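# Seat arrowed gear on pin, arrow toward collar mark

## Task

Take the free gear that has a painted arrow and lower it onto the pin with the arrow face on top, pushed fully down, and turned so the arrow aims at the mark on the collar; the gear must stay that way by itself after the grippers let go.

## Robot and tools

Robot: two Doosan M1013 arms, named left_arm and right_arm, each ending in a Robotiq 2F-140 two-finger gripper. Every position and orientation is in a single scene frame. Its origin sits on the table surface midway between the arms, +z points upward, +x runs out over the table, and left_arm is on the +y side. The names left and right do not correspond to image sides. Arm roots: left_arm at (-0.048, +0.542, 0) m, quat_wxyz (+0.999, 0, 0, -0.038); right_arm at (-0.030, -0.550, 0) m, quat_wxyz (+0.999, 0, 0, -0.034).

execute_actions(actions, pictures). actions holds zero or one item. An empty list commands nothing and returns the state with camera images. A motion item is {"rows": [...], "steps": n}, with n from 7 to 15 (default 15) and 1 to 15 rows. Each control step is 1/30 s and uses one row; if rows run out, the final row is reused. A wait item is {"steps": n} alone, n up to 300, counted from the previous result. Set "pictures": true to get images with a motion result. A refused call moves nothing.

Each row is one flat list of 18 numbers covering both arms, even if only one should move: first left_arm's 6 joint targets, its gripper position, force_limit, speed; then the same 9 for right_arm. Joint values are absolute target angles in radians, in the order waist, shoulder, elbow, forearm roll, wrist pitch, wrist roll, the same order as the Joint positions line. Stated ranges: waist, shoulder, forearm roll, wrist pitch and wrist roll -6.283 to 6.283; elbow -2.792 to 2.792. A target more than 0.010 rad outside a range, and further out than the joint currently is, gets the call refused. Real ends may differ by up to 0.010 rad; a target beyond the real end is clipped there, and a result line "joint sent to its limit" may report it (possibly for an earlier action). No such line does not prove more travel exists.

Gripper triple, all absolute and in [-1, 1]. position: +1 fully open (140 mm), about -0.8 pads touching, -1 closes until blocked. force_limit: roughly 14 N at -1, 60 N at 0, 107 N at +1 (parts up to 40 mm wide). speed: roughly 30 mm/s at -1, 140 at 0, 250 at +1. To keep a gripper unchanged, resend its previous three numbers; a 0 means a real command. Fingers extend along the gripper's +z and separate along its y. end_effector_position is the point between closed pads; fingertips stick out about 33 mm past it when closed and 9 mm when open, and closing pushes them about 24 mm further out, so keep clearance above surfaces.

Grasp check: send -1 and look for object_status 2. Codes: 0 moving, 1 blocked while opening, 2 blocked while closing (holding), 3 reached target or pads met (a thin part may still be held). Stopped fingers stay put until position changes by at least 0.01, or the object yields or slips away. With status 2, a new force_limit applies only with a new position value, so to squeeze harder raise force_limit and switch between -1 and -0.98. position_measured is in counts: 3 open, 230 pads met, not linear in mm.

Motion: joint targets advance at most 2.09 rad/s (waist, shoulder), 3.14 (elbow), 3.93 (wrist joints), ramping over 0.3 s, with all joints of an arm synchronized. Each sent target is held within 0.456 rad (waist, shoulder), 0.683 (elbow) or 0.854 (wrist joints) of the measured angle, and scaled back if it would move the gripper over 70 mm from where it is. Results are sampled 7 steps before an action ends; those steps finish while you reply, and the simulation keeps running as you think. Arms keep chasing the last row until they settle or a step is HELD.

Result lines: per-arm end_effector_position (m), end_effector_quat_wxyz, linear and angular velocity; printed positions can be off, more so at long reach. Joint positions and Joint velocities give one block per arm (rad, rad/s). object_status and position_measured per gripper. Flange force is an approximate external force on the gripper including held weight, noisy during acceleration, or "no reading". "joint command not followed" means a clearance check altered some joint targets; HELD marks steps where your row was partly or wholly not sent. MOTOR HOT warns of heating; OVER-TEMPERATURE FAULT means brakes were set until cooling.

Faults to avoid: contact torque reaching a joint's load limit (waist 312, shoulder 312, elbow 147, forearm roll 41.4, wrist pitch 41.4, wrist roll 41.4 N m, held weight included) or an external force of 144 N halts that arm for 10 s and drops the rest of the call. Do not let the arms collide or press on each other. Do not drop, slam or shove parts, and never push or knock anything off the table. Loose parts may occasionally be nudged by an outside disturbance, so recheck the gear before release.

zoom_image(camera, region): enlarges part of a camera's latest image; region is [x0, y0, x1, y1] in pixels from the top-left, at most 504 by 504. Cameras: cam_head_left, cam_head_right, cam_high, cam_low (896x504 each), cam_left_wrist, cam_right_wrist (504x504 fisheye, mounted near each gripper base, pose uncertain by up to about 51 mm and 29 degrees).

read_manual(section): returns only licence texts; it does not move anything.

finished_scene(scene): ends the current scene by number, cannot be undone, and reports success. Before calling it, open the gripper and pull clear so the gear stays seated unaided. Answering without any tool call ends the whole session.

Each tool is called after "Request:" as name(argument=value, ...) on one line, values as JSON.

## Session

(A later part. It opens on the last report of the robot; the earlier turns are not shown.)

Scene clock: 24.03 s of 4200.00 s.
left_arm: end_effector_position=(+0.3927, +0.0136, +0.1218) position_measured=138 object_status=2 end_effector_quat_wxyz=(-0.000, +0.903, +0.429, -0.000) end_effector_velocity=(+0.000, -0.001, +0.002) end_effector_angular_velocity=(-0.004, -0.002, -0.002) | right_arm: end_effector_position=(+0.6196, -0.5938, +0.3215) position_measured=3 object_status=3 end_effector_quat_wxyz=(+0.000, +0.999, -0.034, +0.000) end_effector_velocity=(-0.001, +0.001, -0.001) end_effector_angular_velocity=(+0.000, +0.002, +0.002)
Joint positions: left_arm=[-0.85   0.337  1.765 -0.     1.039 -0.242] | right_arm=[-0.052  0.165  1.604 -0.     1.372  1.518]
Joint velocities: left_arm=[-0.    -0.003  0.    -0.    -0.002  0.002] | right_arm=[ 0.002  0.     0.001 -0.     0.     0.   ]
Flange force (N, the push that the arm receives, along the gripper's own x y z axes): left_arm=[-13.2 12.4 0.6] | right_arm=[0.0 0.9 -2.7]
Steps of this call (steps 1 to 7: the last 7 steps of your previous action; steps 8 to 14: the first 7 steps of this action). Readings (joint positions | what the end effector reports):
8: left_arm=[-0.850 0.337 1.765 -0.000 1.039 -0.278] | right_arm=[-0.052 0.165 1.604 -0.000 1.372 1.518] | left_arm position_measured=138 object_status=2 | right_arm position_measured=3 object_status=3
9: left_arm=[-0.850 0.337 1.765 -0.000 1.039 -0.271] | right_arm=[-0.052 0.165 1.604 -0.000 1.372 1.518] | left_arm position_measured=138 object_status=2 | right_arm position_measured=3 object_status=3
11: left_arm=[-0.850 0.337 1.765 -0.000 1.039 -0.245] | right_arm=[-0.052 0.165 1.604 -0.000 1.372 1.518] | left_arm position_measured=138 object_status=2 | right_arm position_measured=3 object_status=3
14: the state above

Request:
execute_actions(actions=[{"rows":[[-0.8501,0.3378,1.7641,0,1.0397,-0.25,-1,-0.5,-0.7,-0.052,0.165,1.604,0,1.372,1.518,1,0,0],[-0.8501,0.3378,1.7641,0,1.0397,-0.25,-1,-0.5,-0.7,-0.052,0.165,1.604,0,1.372,1.518,1,0,0],[-0.8501,0.3387,1.765,0,1.0379,-0.237,-1,-0.5,-0.7,-0.052,0.165,1.604,0,1.372,1.518,1,0,0],[-0.8501,0.3395,1.7658,0,1.0363,-0.224,-1,-0.5,-0.7,-0.052,0.165,1.604,0,1.372,1.518,1,0,0],[-0.8501,0.3404,1.7667,0,1.0345,-0.211,-1,-0.5,-0.7,-0.052,0.165,1.604,0,1.372,1.518,1,0,0]],"steps":15}])

Request:
execute_actions(actions=[])

Request:
zoom_image(camera="cam_left_wrist", region=[180, 170, 340, 330])

Scene clock: 24.77 s of 4200.00 s.
left_arm: end_effector_position=(+0.3929, +0.0133, +0.1189) position_measured=138 object_status=2 end_effector_quat_wxyz=(-0.000, +0.910, +0.415, -0.000) end_effector_velocity=(+0.000, +0.000, -0.001) end_effector_angular_velocity=(-0.001, -0.001, -0.028) | right_arm: end_effector_position=(+0.6196, -0.5938, +0.3215) position_measured=3 object_status=3 end_effector_quat_wxyz=(+0.000, +0.999, -0.034, +0.000) end_effector_velocity=(+0.000, -0.001, -0.000) end_effector_angular_velocity=(-0.001, -0.001, -0.000)
Joint positions: left_arm=[-0.85   0.34   1.767 -0.     1.035 -0.212] | right_arm=[-0.052  0.165  1.604 -0.     1.372  1.518]
Joint velocities: left_arm=[ 0.     0.001  0.002 -0.    -0.004  0.028] | right_arm=[-0.    -0.     0.001 -0.001 -0.002  0.   ]
Flange force (N, the push that the arm receives, along the gripper's own x y z axes): left_arm=[-16.4 0.7 -14.1] | right_arm=[0.5 0.9 -2.8]
Steps of this call (steps 1 to 7: the last 7 steps of your previous action; steps 8 to 14: the robot went on to your last target; steps 15 to 22: the first 8 steps of this action). Readings (joint positions | what the end effector reports):
15: left_arm=[-0.850 0.337 1.765 -0.000 1.039 -0.242] | right_arm=[-0.052 0.165 1.604 0.000 1.372 1.518] | left_arm position_measured=138 object_status=2 | right_arm position_measured=3 object_status=3
16: left_arm=[-0.850 0.337 1.765 -0.000 1.040 -0.245] | right_arm=[-0.052 0.165 1.604 -0.000 1.372 1.518] | left_arm position_measured=138 object_status=2 | right_arm position_measured=3 object_status=3
18: left_arm=[-0.850 0.338 1.764 -0.000 1.040 -0.244] | right_arm=[-0.052 0.165 1.604 -0.000 1.372 1.518] | left_arm position_measured=138 object_status=2 | right_arm position_measured=3 object_status=3
22: the state above

Scene clock: 25.00 s of 4200.00 s.
left_arm: end_effector_position=(+0.3929, +0.0133, +0.1188) position_measured=138 object_status=2 end_effector_quat_wxyz=(-0.000, +0.910, +0.415, -0.000) end_effector_velocity=(+0.000, -0.000, +0.002) end_effector_angular_velocity=(-0.001, -0.004, -0.002) | right_arm: end_effector_position=(+0.6196, -0.5938, +0.3215) position_measured=3 object_status=3 end_effector_quat_wxyz=(+0.000, +0.999, -0.034, +0.000) end_effector_velocity=(-0.000, +0.002, +0.001) end_effector_angular_velocity=(+0.000, +0.002, +0.003)
Joint positions: left_arm=[-0.85   0.34   1.767 -0.     1.035 -0.211] | right_arm=[-0.052  0.165  1.604 -0.     1.372  1.518]
Joint velocities: left_arm=[-0.001 -0.003 -0.     0.002  0.    -0.   ] | right_arm=[ 0.003  0.    -0.002  0.     0.003  0.   ]
Flange force (N, the push that the arm receives, along the gripper's own x y z axes): left_arm=[-16.6 -5.8 -15.1] | right_arm=[-2.0 2.2 -3.2]
Kept back: nothing.
Steps of this call (steps 1 to 7: the last 7 steps of your previous action). Readings (joint positions | what the end effector reports):
1: left_arm=[-0.850 0.340 1.767 -0.000 1.035 -0.211] | right_arm=[-0.052 0.165 1.604 -0.000 1.372 1.518] | left_arm position_measured=138 object_status=2 | right_arm position_measured=3 object_status=3
2: left_arm=[-0.850 0.340 1.767 -0.000 1.035 -0.211] | right_arm=[-0.052 0.165 1.604 -0.000 1.372 1.518] | left_arm position_measured=138 object_status=2 | right_arm position_measured=3 object_status=3
4: left_arm=[-0.850 0.340 1.767 -0.000 1.035 -0.211] | right_arm=[-0.052 0.165 1.604 -0.000 1.372 1.518] | left_arm position_measured=138 object_status=2 | right_arm position_measured=3 object_status=3
7: the state above

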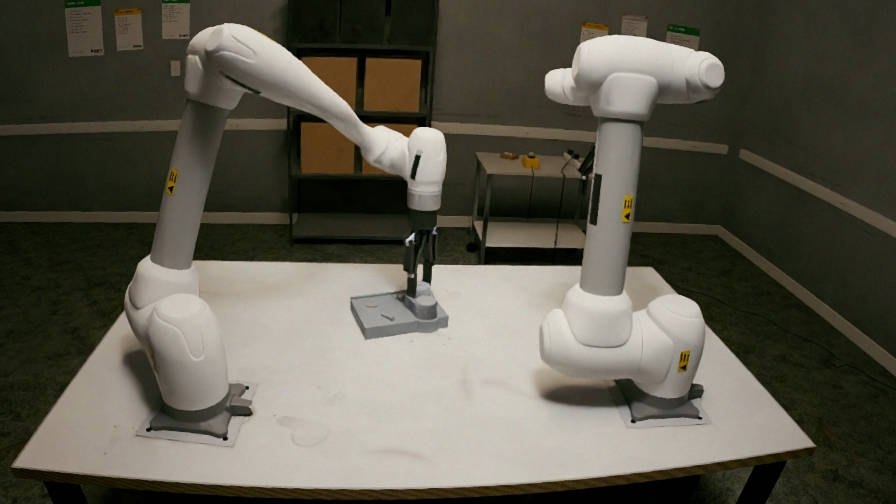

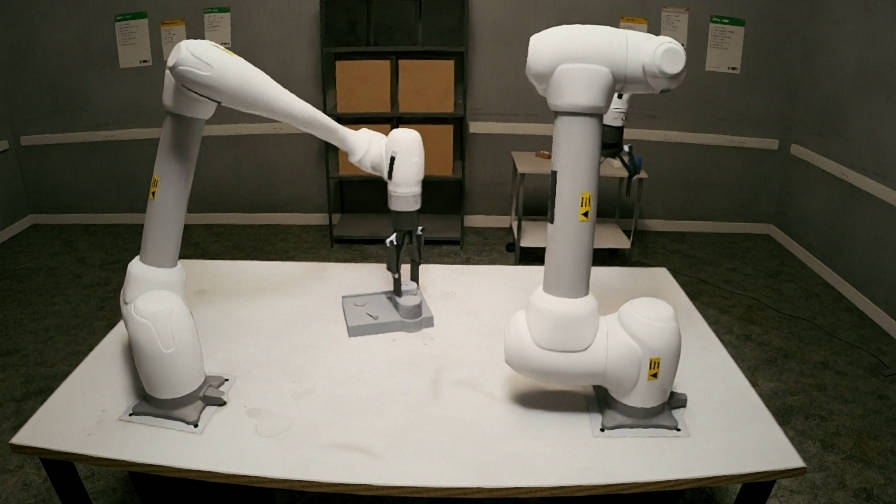

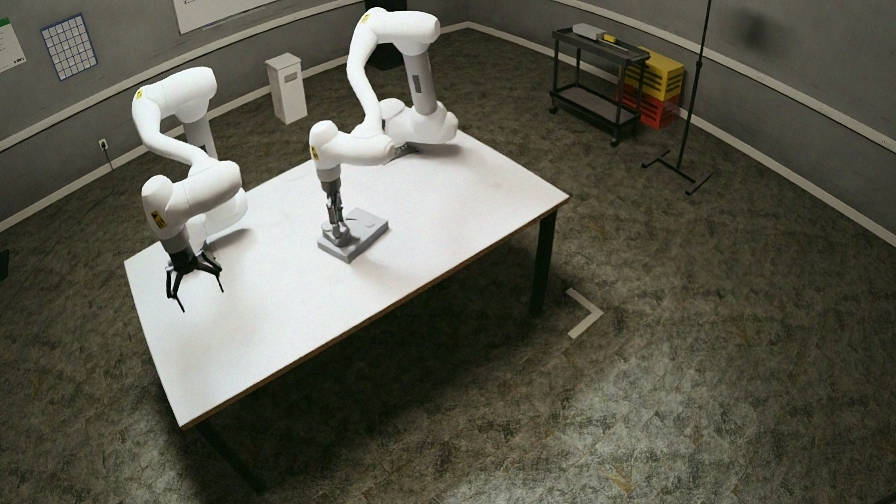

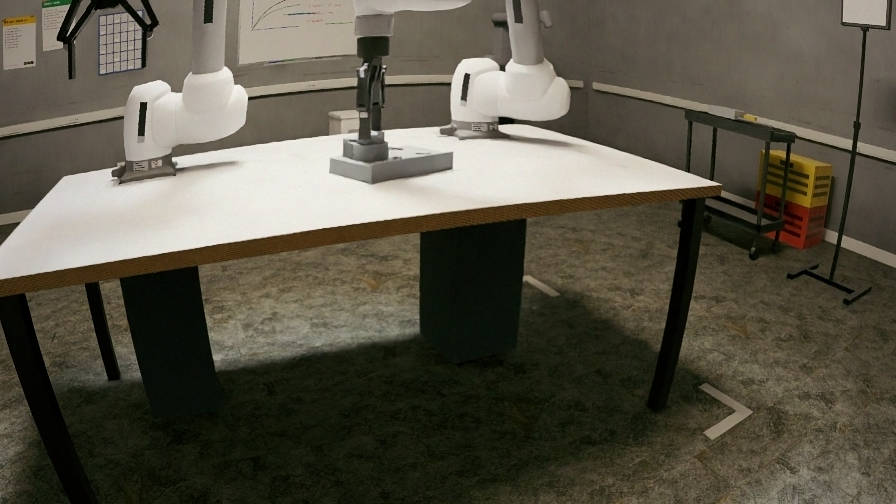

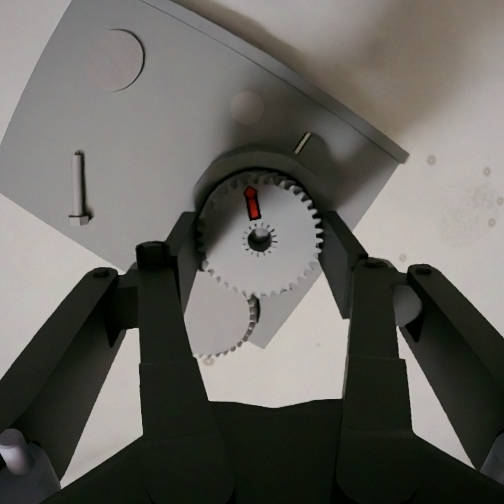

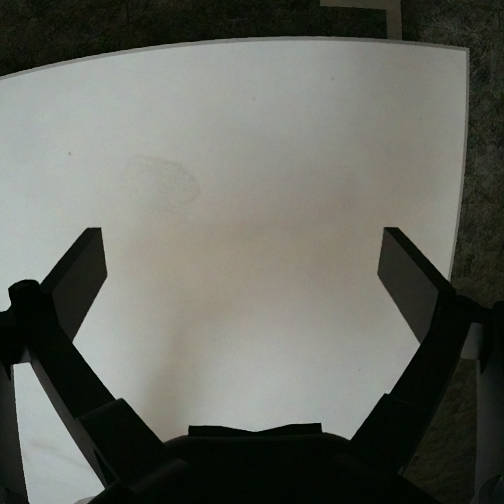

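Region (180, 170, 340, 330) of cam_left_wrist's 504x504 image, scaled by 3.150, with more detail than that image has.

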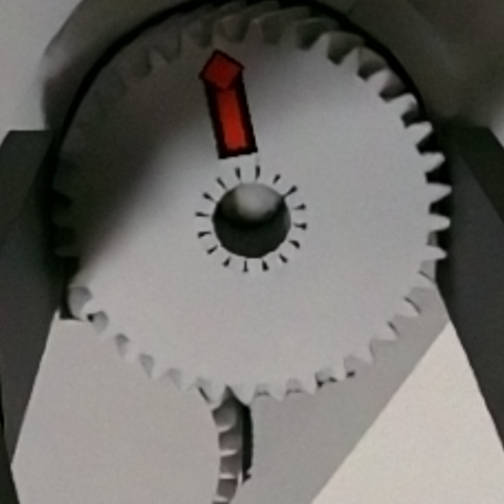

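Request:
execute_actions(actions=[{"rows":[[-0.8506,0.3403,1.7668,0,1.0345,-0.19,-1,-0.5,-0.7,-0.052,0.165,1.604,0,1.372,1.518,1,0,0]],"steps":14}])

Request:
execute_actions(actions=[{"rows":[[-0.8506,0.3403,1.7668,0,1.0345,-0.17,-1,-0.5,-0.7,-0.052,0.165,1.604,0,1.372,1.518,1,0,0]],"steps":15}], pictures=true)

Request:
zoom_image(camera="cam_left_wrist", region=[180, 170, 340, 330])

Scene clock: 25.77 s of 4200.00 s.
left_arm: end_effector_position=(+0.3927, +0.0132, +0.1187) position_measured=138 object_status=2 end_effector_quat_wxyz=(-0.000, +0.914, +0.405, -0.000) end_effector_velocity=(+0.000, +0.001, -0.000) end_effector_angular_velocity=(+0.000, +0.000, -0.000) | right_arm: end_effector_position=(+0.6196, -0.5938, +0.3215) position_measured=3 object_status=3 end_effector_quat_wxyz=(+0.000, +0.999, -0.034, +0.000) end_effector_velocity=(-0.000, -0.000, -0.000) end_effector_angular_velocity=(+0.000, +0.001, -0.001)
Joint positions: left_arm=[-0.85   0.34   1.767 -0.     1.034 -0.19 ] | right_arm=[-0.052  0.165  1.604 -0.     1.372  1.518]
Joint velocities: left_arm=[ 0.001  0.     0.001 -0.    -0.     0.001] | right_arm=[-0.001  0.    -0.     0.     0.001  0.   ]
Flange force (N, the push that the arm receives, along the gripper's own x y z axes): left_arm=[-10.1 1.2 -5.2] | right_arm=[-1.4 2.1 -2.6]
Steps of this call (steps 1 to 15: the robot went on to your last target; step 16: nothing new was sent; steps 17 to 23: the first 7 steps of this action). Readings (joint positions | what the end effector reports):
17: left_arm=[-0.850 0.340 1.767 -0.000 1.035 -0.211] | right_arm=[-0.052 0.165 1.604 -0.000 1.372 1.518] | left_arm position_measured=138 object_status=2 | right_arm position_measured=3 object_status=3
18: left_arm=[-0.850 0.340 1.767 -0.000 1.034 -0.204] | right_arm=[-0.052 0.165 1.604 -0.000 1.372 1.518] | left_arm position_measured=138 object_status=2 | right_arm position_measured=3 object_status=3
20: left_arm=[-0.850 0.340 1.767 -0.000 1.034 -0.191] | right_arm=[-0.052 0.165 1.604 -0.000 1.372 1.518] | left_arm position_measured=138 object_status=2 | right_arm position_measured=3 object_status=3
23: the state above

Scene clock: 26.27 s of 4200.00 s.
left_arm: end_effector_position=(+0.3927, +0.0131, +0.1188) position_measured=138 object_status=2 end_effector_quat_wxyz=(+0.000, +0.918, +0.396, -0.000) end_effector_velocity=(-0.001, +0.001, -0.002) end_effector_angular_velocity=(+0.005, +0.002, -0.003) | right_arm: end_effector_position=(+0.6196, -0.5938, +0.3215) position_measured=3 object_status=3 end_effector_quat_wxyz=(+0.000, +0.999, -0.034, +0.000) end_effector_velocity=(+0.001, +0.001, +0.000) end_effector_angular_velocity=(-0.000, -0.001, +0.001)
Joint positions: left_arm=[-0.851  0.34   1.767 -0.     1.034 -0.17 ] | right_arm=[-0.052  0.165  1.604 -0.     1.372  1.518]
Joint velocities: left_arm=[-0.001  0.002  0.001  0.002  0.002  0.001] | right_arm=[ 0.002  0.    -0.    -0.    -0.001  0.   ]
Flange force (N, the push that the arm receives, along the gripper's own x y z axes): left_arm=[-7.4 -0.3 -0.7] | right_arm=[-1.2 0.4 -2.4]
Steps of this call (steps 1 to 7: the last 7 steps of your previous action; steps 8 to 15: the first 8 steps of this action). Readings (joint positions | what the end effector reports):
8: left_arm=[-0.851 0.340 1.767 -0.000 1.034 -0.190] | right_arm=[-0.052 0.165 1.604 0.000 1.372 1.518] | left_arm position_measured=138 object_status=2 | right_arm position_measured=3 object_status=3
9: left_arm=[-0.851 0.340 1.767 -0.000 1.034 -0.183] | right_arm=[-0.052 0.165 1.604 -0.000 1.372 1.518] | left_arm position_measured=138 object_status=2 | right_arm position_measured=3 object_status=3
11: left_arm=[-0.851 0.340 1.767 -0.000 1.034 -0.171] | right_arm=[-0.052 0.165 1.604 -0.000 1.372 1.518] | left_arm position_measured=138 object_status=2 | right_arm position_measured=3 object_status=3
15: the state above

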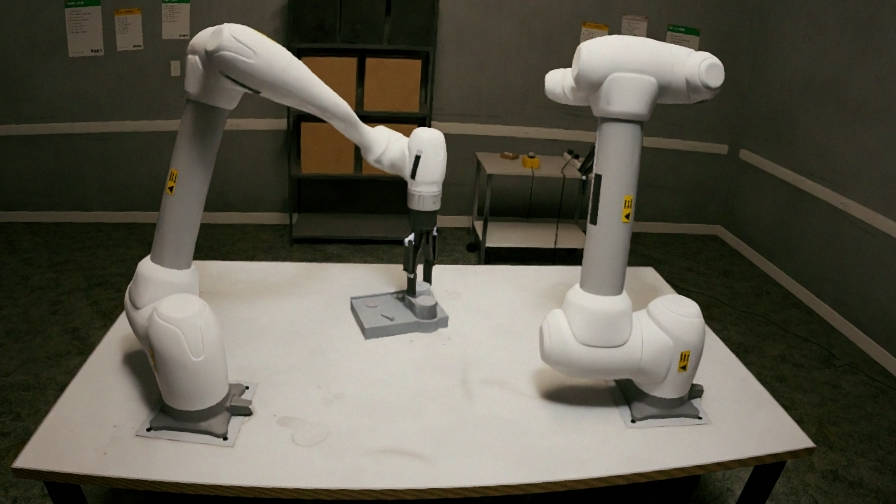

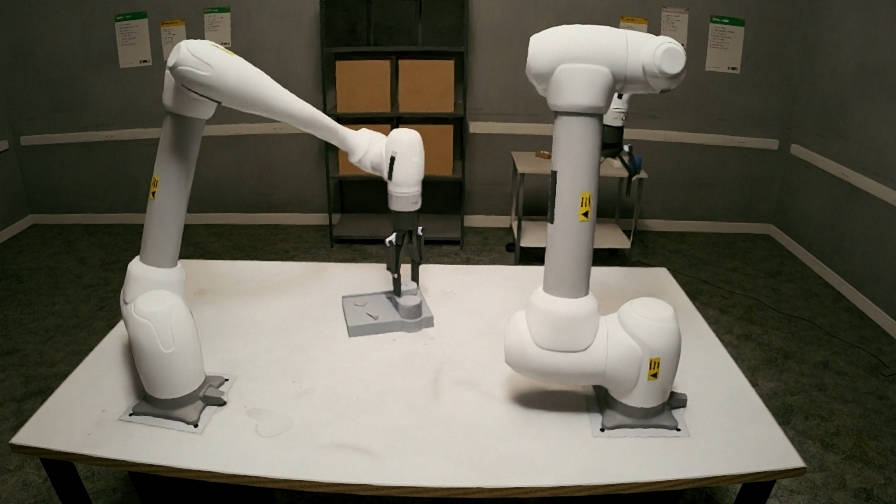

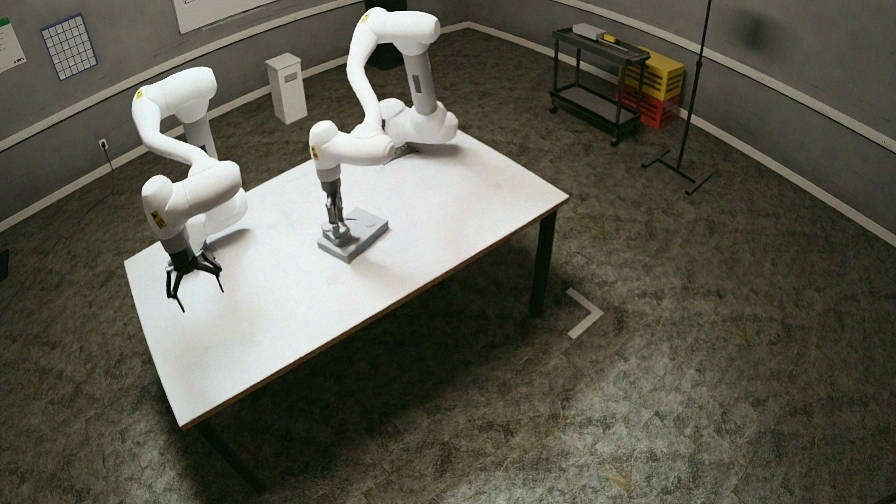

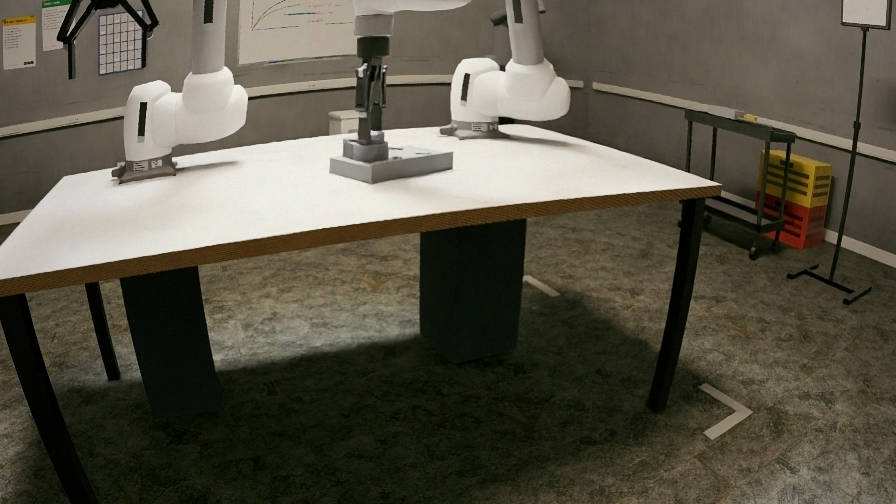

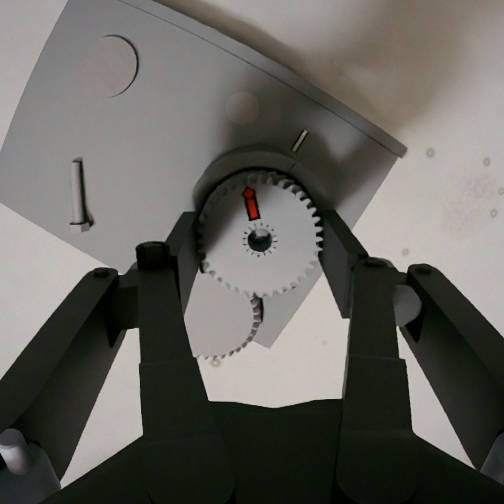

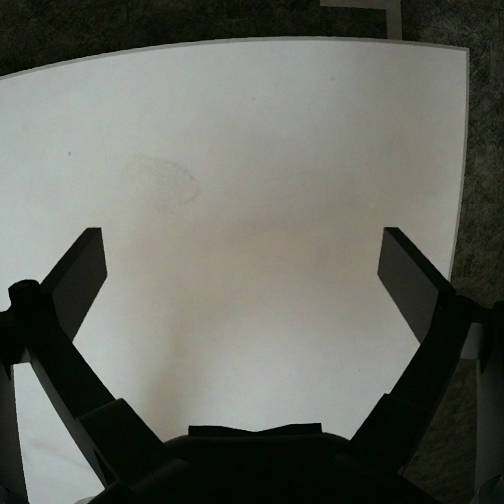

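Region (180, 170, 340, 330) of cam_left_wrist's 504x504 image, scaled by 3.150, with more detail than that image has.

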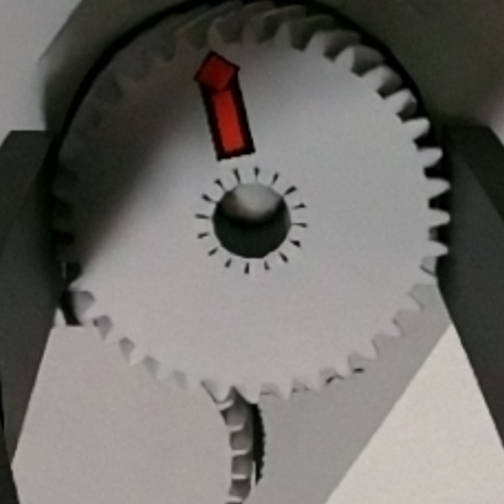

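Request:
execute_actions(actions=[{"rows":[[-0.8506,0.3403,1.7668,0,1.0345,-0.18,-1,-0.5,-0.7,-0.052,0.165,1.604,0,1.372,1.518,1,0,0],[-0.8506,0.34116,1.76766,0,1.0328,-0.17,-1,-0.5,-0.7,-0.052,0.165,1.604,0,1.372,1.518,1,0,0],[-0.8506,0.3420,1.7685,0,1.0311,-0.157,-1,-0.5,-0.7,-0.052,0.165,1.604,0,1.372,1.518,1,0,0],[-0.8506,0.3429,1.7694,0,1.0293,-0.144,-1,-0.5,-0.7,-0.052,0.165,1.604,0,1.372,1.518,1,0,0],[-0.8506,0.3437,1.7702,0,1.0277,-0.131,-1,-0.5,-0.7,-0.052,0.165,1.604,0,1.372,1.518,1,0,0],[-0.8506,0.3446,1.7711,0,1.0259,-0.118,-1,-0.5,-0.7,-0.052,0.165,1.604,0,1.372,1.518,1,0,0],[-0.8506,0.3455,1.772,0,1.0241,-0.105,-1,-0.5,-0.7,-0.052,0.165,1.604,0,1.372,1.518,1,0,0]],"steps":10}])

Request:
execute_actions(actions=[{"steps":10}])

Scene clock: 26.87 s of 4200.00 s.
left_arm: end_effector_position=(+0.3926, +0.0132, +0.1186) position_measured=138 object_status=2 end_effector_quat_wxyz=(-0.000, +0.917, +0.398, -0.000) end_effector_velocity=(+0.000, -0.001, -0.011) end_effector_angular_velocity=(-0.001, -0.003, -0.117) | right_arm: end_effector_position=(+0.6196, -0.5938, +0.3215) position_measured=3 object_status=3 end_effector_quat_wxyz=(+0.000, +0.999, -0.034, +0.000) end_effector_velocity=(+0.000, -0.001, -0.000) end_effector_angular_velocity=(-0.000, -0.001, -0.001)
Joint positions: left_arm=[-0.851  0.34   1.767 -0.     1.034 -0.175] | right_arm=[-0.052  0.165  1.604 -0.     1.372  1.518]
Joint velocities: left_arm=[-0.001  0.009  0.01   0.002 -0.022  0.115] | right_arm=[-0.001 -0.     0.001 -0.    -0.001 -0.   ]
Flange force (N, the push that the arm receives, along the gripper's own x y z axes): left_arm=[-5.3 2.2 -3.2] | right_arm=[-0.1 2.5 -2.5]
Steps of this call (steps 1 to 7: the last 7 steps of your previous action; steps 8 to 15: the robot went on to your last target; steps 16 to 18: the first 3 steps of this action). Readings (joint positions | what the end effector reports):
16: left_arm=[-0.851 0.340 1.767 -0.000 1.034 -0.170] | right_arm=[-0.052 0.165 1.604 -0.000 1.372 1.518] | left_arm position_measured=138 object_status=2 | right_arm position_measured=3 object_status=3
17: left_arm=[-0.851 0.340 1.767 -0.000 1.034 -0.174] | right_arm=[-0.052 0.165 1.604 0.000 1.372 1.518] | left_arm position_measured=138 object_status=2 | right_arm position_measured=3 object_status=3
18: the state above

Scene clock: 27.20 s of 4200.00 s.
left_arm: end_effector_position=(+0.3926, +0.0131, +0.1127) position_measured=138 object_status=2 end_effector_quat_wxyz=(-0.000, +0.931, +0.366, -0.000) end_effector_velocity=(-0.001, -0.000, -0.001) end_effector_angular_velocity=(+0.001, +0.003, -0.001) | right_arm: end_effector_position=(+0.6196, -0.5938, +0.3215) position_measured=3 object_status=3 end_effector_quat_wxyz=(+0.000, +0.999, -0.034, +0.000) end_effector_velocity=(-0.001, +0.002, -0.001) end_effector_angular_velocity=(+0.000, +0.002, +0.002)
Joint positions: left_arm=[-0.851  0.346  1.772 -0.     1.024 -0.105] | right_arm=[-0.052  0.165  1.604 -0.     1.372  1.518]
Joint velocities: left_arm=[-0.     0.001 -0.    -0.002  0.002  0.002] | right_arm=[ 0.003  0.     0.001 -0.     0.001  0.   ]
Flange force (N, the push that the arm receives, along the gripper's own x y z axes): left_arm=[-8.0 -2.7 3.4] | right_arm=[-2.0 0.3 -1.6]
Kept back: nothing.
Steps of this call (steps 1 to 7: the last 7 steps of your previous action; steps 8 to 10: the robot went on to your last target). Readings (joint positions | what the end effector reports):
1: left_arm=[-0.851 0.341 1.768 -0.000 1.033 -0.167] | right_arm=[-0.052 0.165 1.604 -0.000 1.372 1.518] | left_arm position_measured=138 object_status=2 | right_arm position_measured=3 object_status=3
2: left_arm=[-0.851 0.342 1.769 -0.000 1.031 -0.155] | right_arm=[-0.052 0.165 1.604 0.000 1.372 1.518] | left_arm position_measured=138 object_status=2 | right_arm position_measured=3 object_status=3
4: left_arm=[-0.851 0.344 1.770 -0.000 1.028 -0.130] | right_arm=[-0.052 0.165 1.604 0.000 1.372 1.518] | left_arm position_measured=138 object_status=2 | right_arm position_measured=3 object_status=3
8: left_arm=[-0.851 0.346 1.772 -0.000 1.024 -0.105] | right_arm=[-0.052 0.165 1.604 -0.000 1.372 1.518] | left_arm position_measured=138 object_status=2 | right_arm position_measured=3 object_status=3
10: the state above

Request:
execute_actions(actions=[{"rows":[[-0.8507,0.3463,1.7729,0,1.0224,-0.092,-1,-0.5,-0.7,-0.052,0.165,1.604,0,1.372,1.518,1,0,0],[-0.8507,0.3472,1.7738,0,1.0206,-0.079,-1,-0.5,-0.7,-0.052,0.165,1.604,0,1.372,1.518,1,0,0],[-0.8507,0.348,1.7747,0,1.0189,-0.066,-1,-0.5,-0.7,-0.052,0.165,1.604,0,1.372,1.518,1,0,0],[-0.8507,0.3489,1.7755,0,1.0172,-0.053,-1,-0.5,-0.7,-0.052,0.165,1.604,0,1.372,1.518,1,0,0],[-0.8507,0.3497,1.7764,0,1.0155,-0.04,-1,-0.5,-0.7,-0.052,0.165,1.604,0,1.372,1.518,1,0,0],[-0.8507,0.3506,1.7773,0,1.0137,-0.027,-1,-0.5,-0.7,-0.052,0.165,1.604,0,1.372,1.518,1,0,0]],"steps":15}])

Request:
execute_actions(actions=[{"rows":[[-0.8507,0.3506,1.7773,0,1.0137,0.04,-1,-0.5,-0.7,-0.052,0.165,1.604,0,1.372,1.518,1,0,0]],"steps":10}])

Request:
execute_actions(actions=[])

Request:
zoom_image(camera="cam_left_wrist", region=[180, 170, 340, 330])

Request:
zoom_image(camera="cam_low", region=[320, 110, 420, 190])

Scene clock: 28.03 s of 4200.00 s.
left_arm: end_effector_position=(+0.3926, +0.0131, +0.1069) position_measured=138 object_status=2 end_effector_quat_wxyz=(-0.000, +0.944, +0.331, -0.000) end_effector_velocity=(-0.001, +0.001, -0.017) end_effector_angular_velocity=(+0.003, +0.003, -0.155) | right_arm: end_effector_position=(+0.6196, -0.5938, +0.3215) position_measured=3 object_status=3 end_effector_quat_wxyz=(+0.000, +0.999, -0.034, +0.000) end_effector_velocity=(+0.001, -0.001, +0.001) end_effector_angular_velocity=(-0.000, -0.002, -0.001)
Joint positions: left_arm=[-0.851  0.35   1.777 -0.     1.014 -0.03 ] | right_arm=[-0.052  0.165  1.604 -0.     1.372  1.518]
Joint velocities: left_arm=[ 0.     0.014  0.015  0.    -0.024  0.156] | right_arm=[-0.001 -0.    -0.001 -0.    -0.001  0.   ]
Flange force (N, the push that the arm receives, along the gripper's own x y z axes): left_arm=[-9.8 -8.8 -7.5] | right_arm=[-0.1 2.5 -2.6]
Steps of this call (steps 1 to 17: the robot went on to your last target; steps 18 to 25: the first 8 steps of this action). Readings (joint positions | what the end effector reports):
18: left_arm=[-0.851 0.346 1.772 -0.000 1.024 -0.105] | right_arm=[-0.052 0.165 1.604 -0.000 1.372 1.518] | left_arm position_measured=138 object_status=2 | right_arm position_measured=3 object_status=3
19: left_arm=[-0.851 0.346 1.772 -0.000 1.024 -0.099] | right_arm=[-0.052 0.165 1.604 -0.000 1.372 1.518] | left_arm position_measured=138 object_status=2 | right_arm position_measured=3 object_status=3
21: left_arm=[-0.851 0.347 1.774 -0.000 1.020 -0.077] | right_arm=[-0.052 0.165 1.604 -0.000 1.372 1.518] | left_arm position_measured=138 object_status=2 | right_arm position_measured=3 object_status=3
25: the state above

Scene clock: 28.37 s of 4200.00 s.
left_arm: end_effector_position=(+0.3926, +0.0131, +0.1067) position_measured=138 object_status=2 end_effector_quat_wxyz=(-0.000, +0.949, +0.316, -0.000) end_effector_velocity=(-0.001, +0.001, -0.002) end_effector_angular_velocity=(+0.004, +0.004, -0.754) | right_arm: end_effector_position=(+0.6196, -0.5938, +0.3215) position_measured=3 object_status=3 end_effector_quat_wxyz=(+0.000, +0.999, -0.034, +0.000) end_effector_velocity=(+0.000, -0.000, +0.000) end_effector_angular_velocity=(-0.000, -0.001, +0.000)
Joint positions: left_arm=[-0.851  0.351  1.777 -0.     1.014  0.001] | right_arm=[-0.052  0.165  1.604 -0.     1.372  1.518]
Joint velocities: left_arm=[ 0.     0.002  0.002 -0.001  0.001  0.755] | right_arm=[ 0.     0.    -0.001 -0.    -0.     0.   ]
Flange force (N, the push that the arm receives, along the gripper's own x y z axes): left_arm=[-11.0 -4.6 0.5] | right_arm=[0.2 2.0 -2.8]
Steps of this call (steps 1 to 7: the last 7 steps of your previous action; steps 8 to 10: the first 3 steps of this action). Readings (joint positions | what the end effector reports):
8: left_arm=[-0.851 0.351 1.777 -0.000 1.014 -0.027] | right_arm=[-0.052 0.165 1.604 -0.000 1.372 1.518] | left_arm position_measured=138 object_status=2 | right_arm position_measured=3 object_status=3
9: left_arm=[-0.851 0.351 1.777 -0.000 1.014 -0.020] | right_arm=[-0.052 0.165 1.604 -0.000 1.372 1.518] | left_arm position_measured=138 object_status=2 | right_arm position_measured=3 object_status=3
10: the state above

Scene clock: 28.60 s of 4200.00 s.
left_arm: end_effector_position=(+0.3926, +0.0131, +0.1067) position_measured=138 object_status=2 end_effector_quat_wxyz=(-0.000, +0.955, +0.297, -0.000) end_effector_velocity=(-0.000, +0.001, -0.000) end_effector_angular_velocity=(+0.001, -0.000, -0.000) | right_arm: end_effector_position=(+0.6196, -0.5938, +0.3215) position_measured=3 object_status=3 end_effector_quat_wxyz=(+0.000, +0.999, -0.034, +0.000) end_effector_velocity=(-0.000, -0.001, +0.001) end_effector_angular_velocity=(+0.000, +0.000, -0.002)
Joint positions: left_arm=[-0.851  0.351  1.777 -0.     1.014  0.04 ] | right_arm=[-0.052  0.165  1.604 -0.     1.372  1.518]
Joint velocities: left_arm=[-0.    -0.001  0.001  0.001  0.    -0.001] | right_arm=[-0.002 -0.    -0.001  0.     0.002 -0.   ]
Flange force (N, the push that the arm receives, along the gripper's own x y z axes): left_arm=[-8.3 -6.4 0.5] | right_arm=[1.0 1.6 -3.2]
Kept back: nothing.
Steps of this call (steps 1 to 7: the last 7 steps of your previous action). Readings (joint positions | what the end effector reports):
1: left_arm=[-0.851 0.351 1.777 -0.000 1.014 0.024] | right_arm=[-0.052 0.165 1.604 -0.000 1.372 1.518] | left_arm position_measured=138 object_status=2 | right_arm position_measured=3 object_status=3
2: left_arm=[-0.851 0.351 1.777 -0.000 1.014 0.037] | right_arm=[-0.052 0.165 1.604 -0.000 1.372 1.518] | left_arm position_measured=138 object_status=2 | right_arm position_measured=3 object_status=3
4: left_arm=[-0.851 0.351 1.777 -0.000 1.014 0.040] | right_arm=[-0.052 0.165 1.604 -0.000 1.372 1.518] | left_arm position_measured=138 object_status=2 | right_arm position_measured=3 object_status=3
7: the state above

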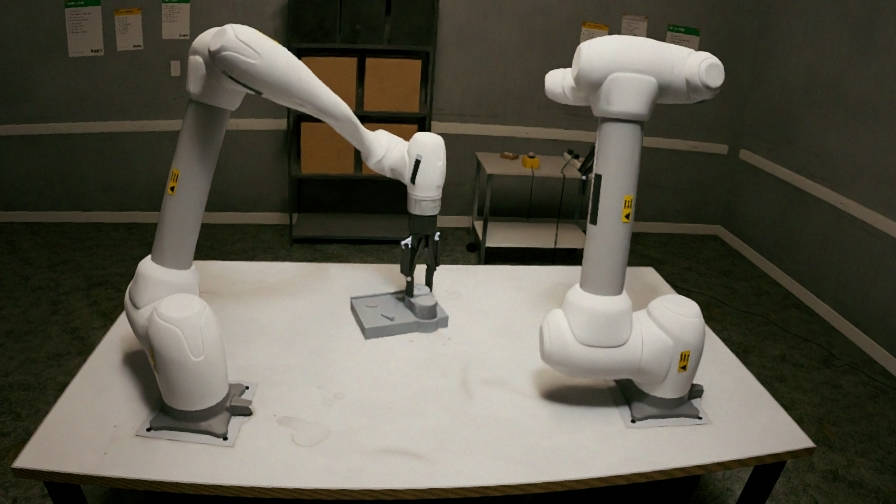

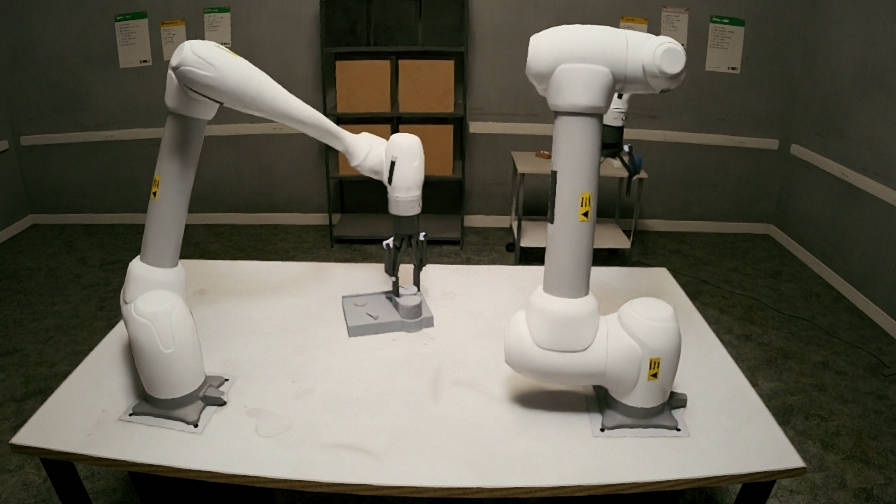

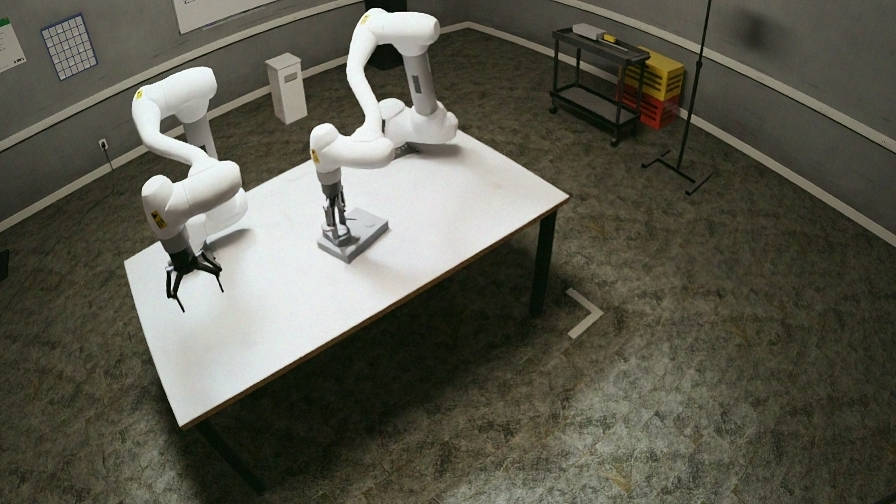

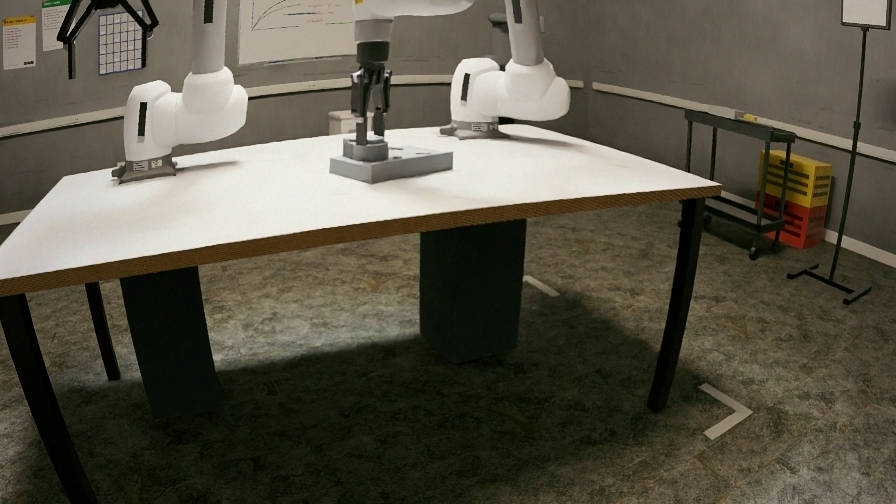

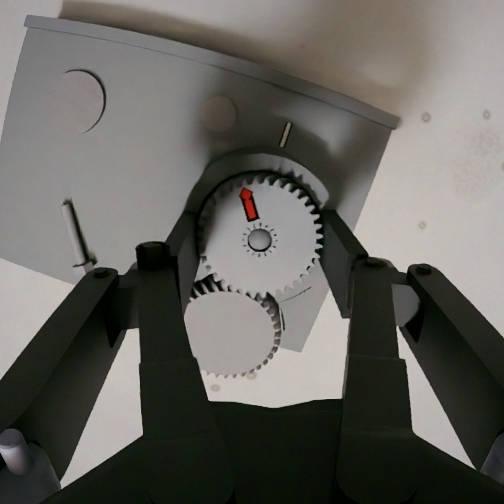

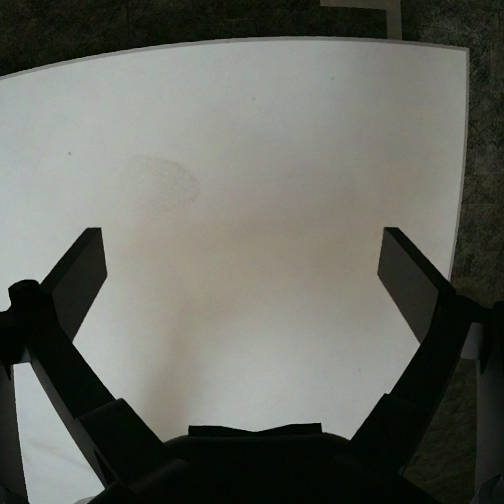

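Region (180, 170, 340, 330) of cam_left_wrist's 504x504 image, scaled by 3.150, with more detail than that image has.

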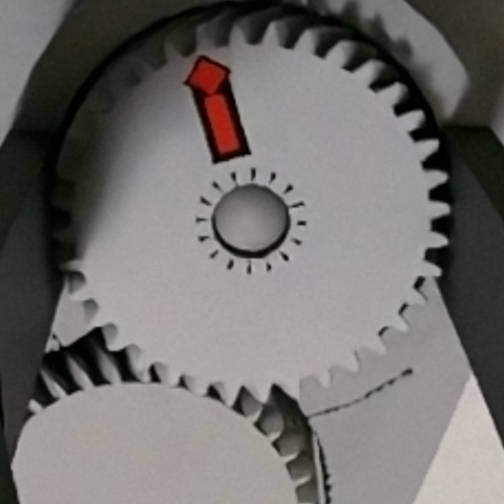

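Region (320, 110, 420, 190) of cam_low's 896x504 image, scaled by 5.040, with more detail than that image has; it fills the top 403 rows of this view, and the rest is white.

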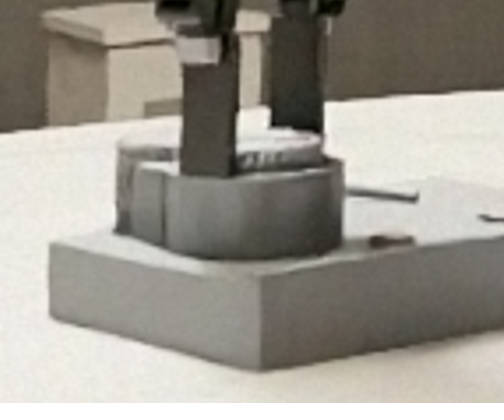

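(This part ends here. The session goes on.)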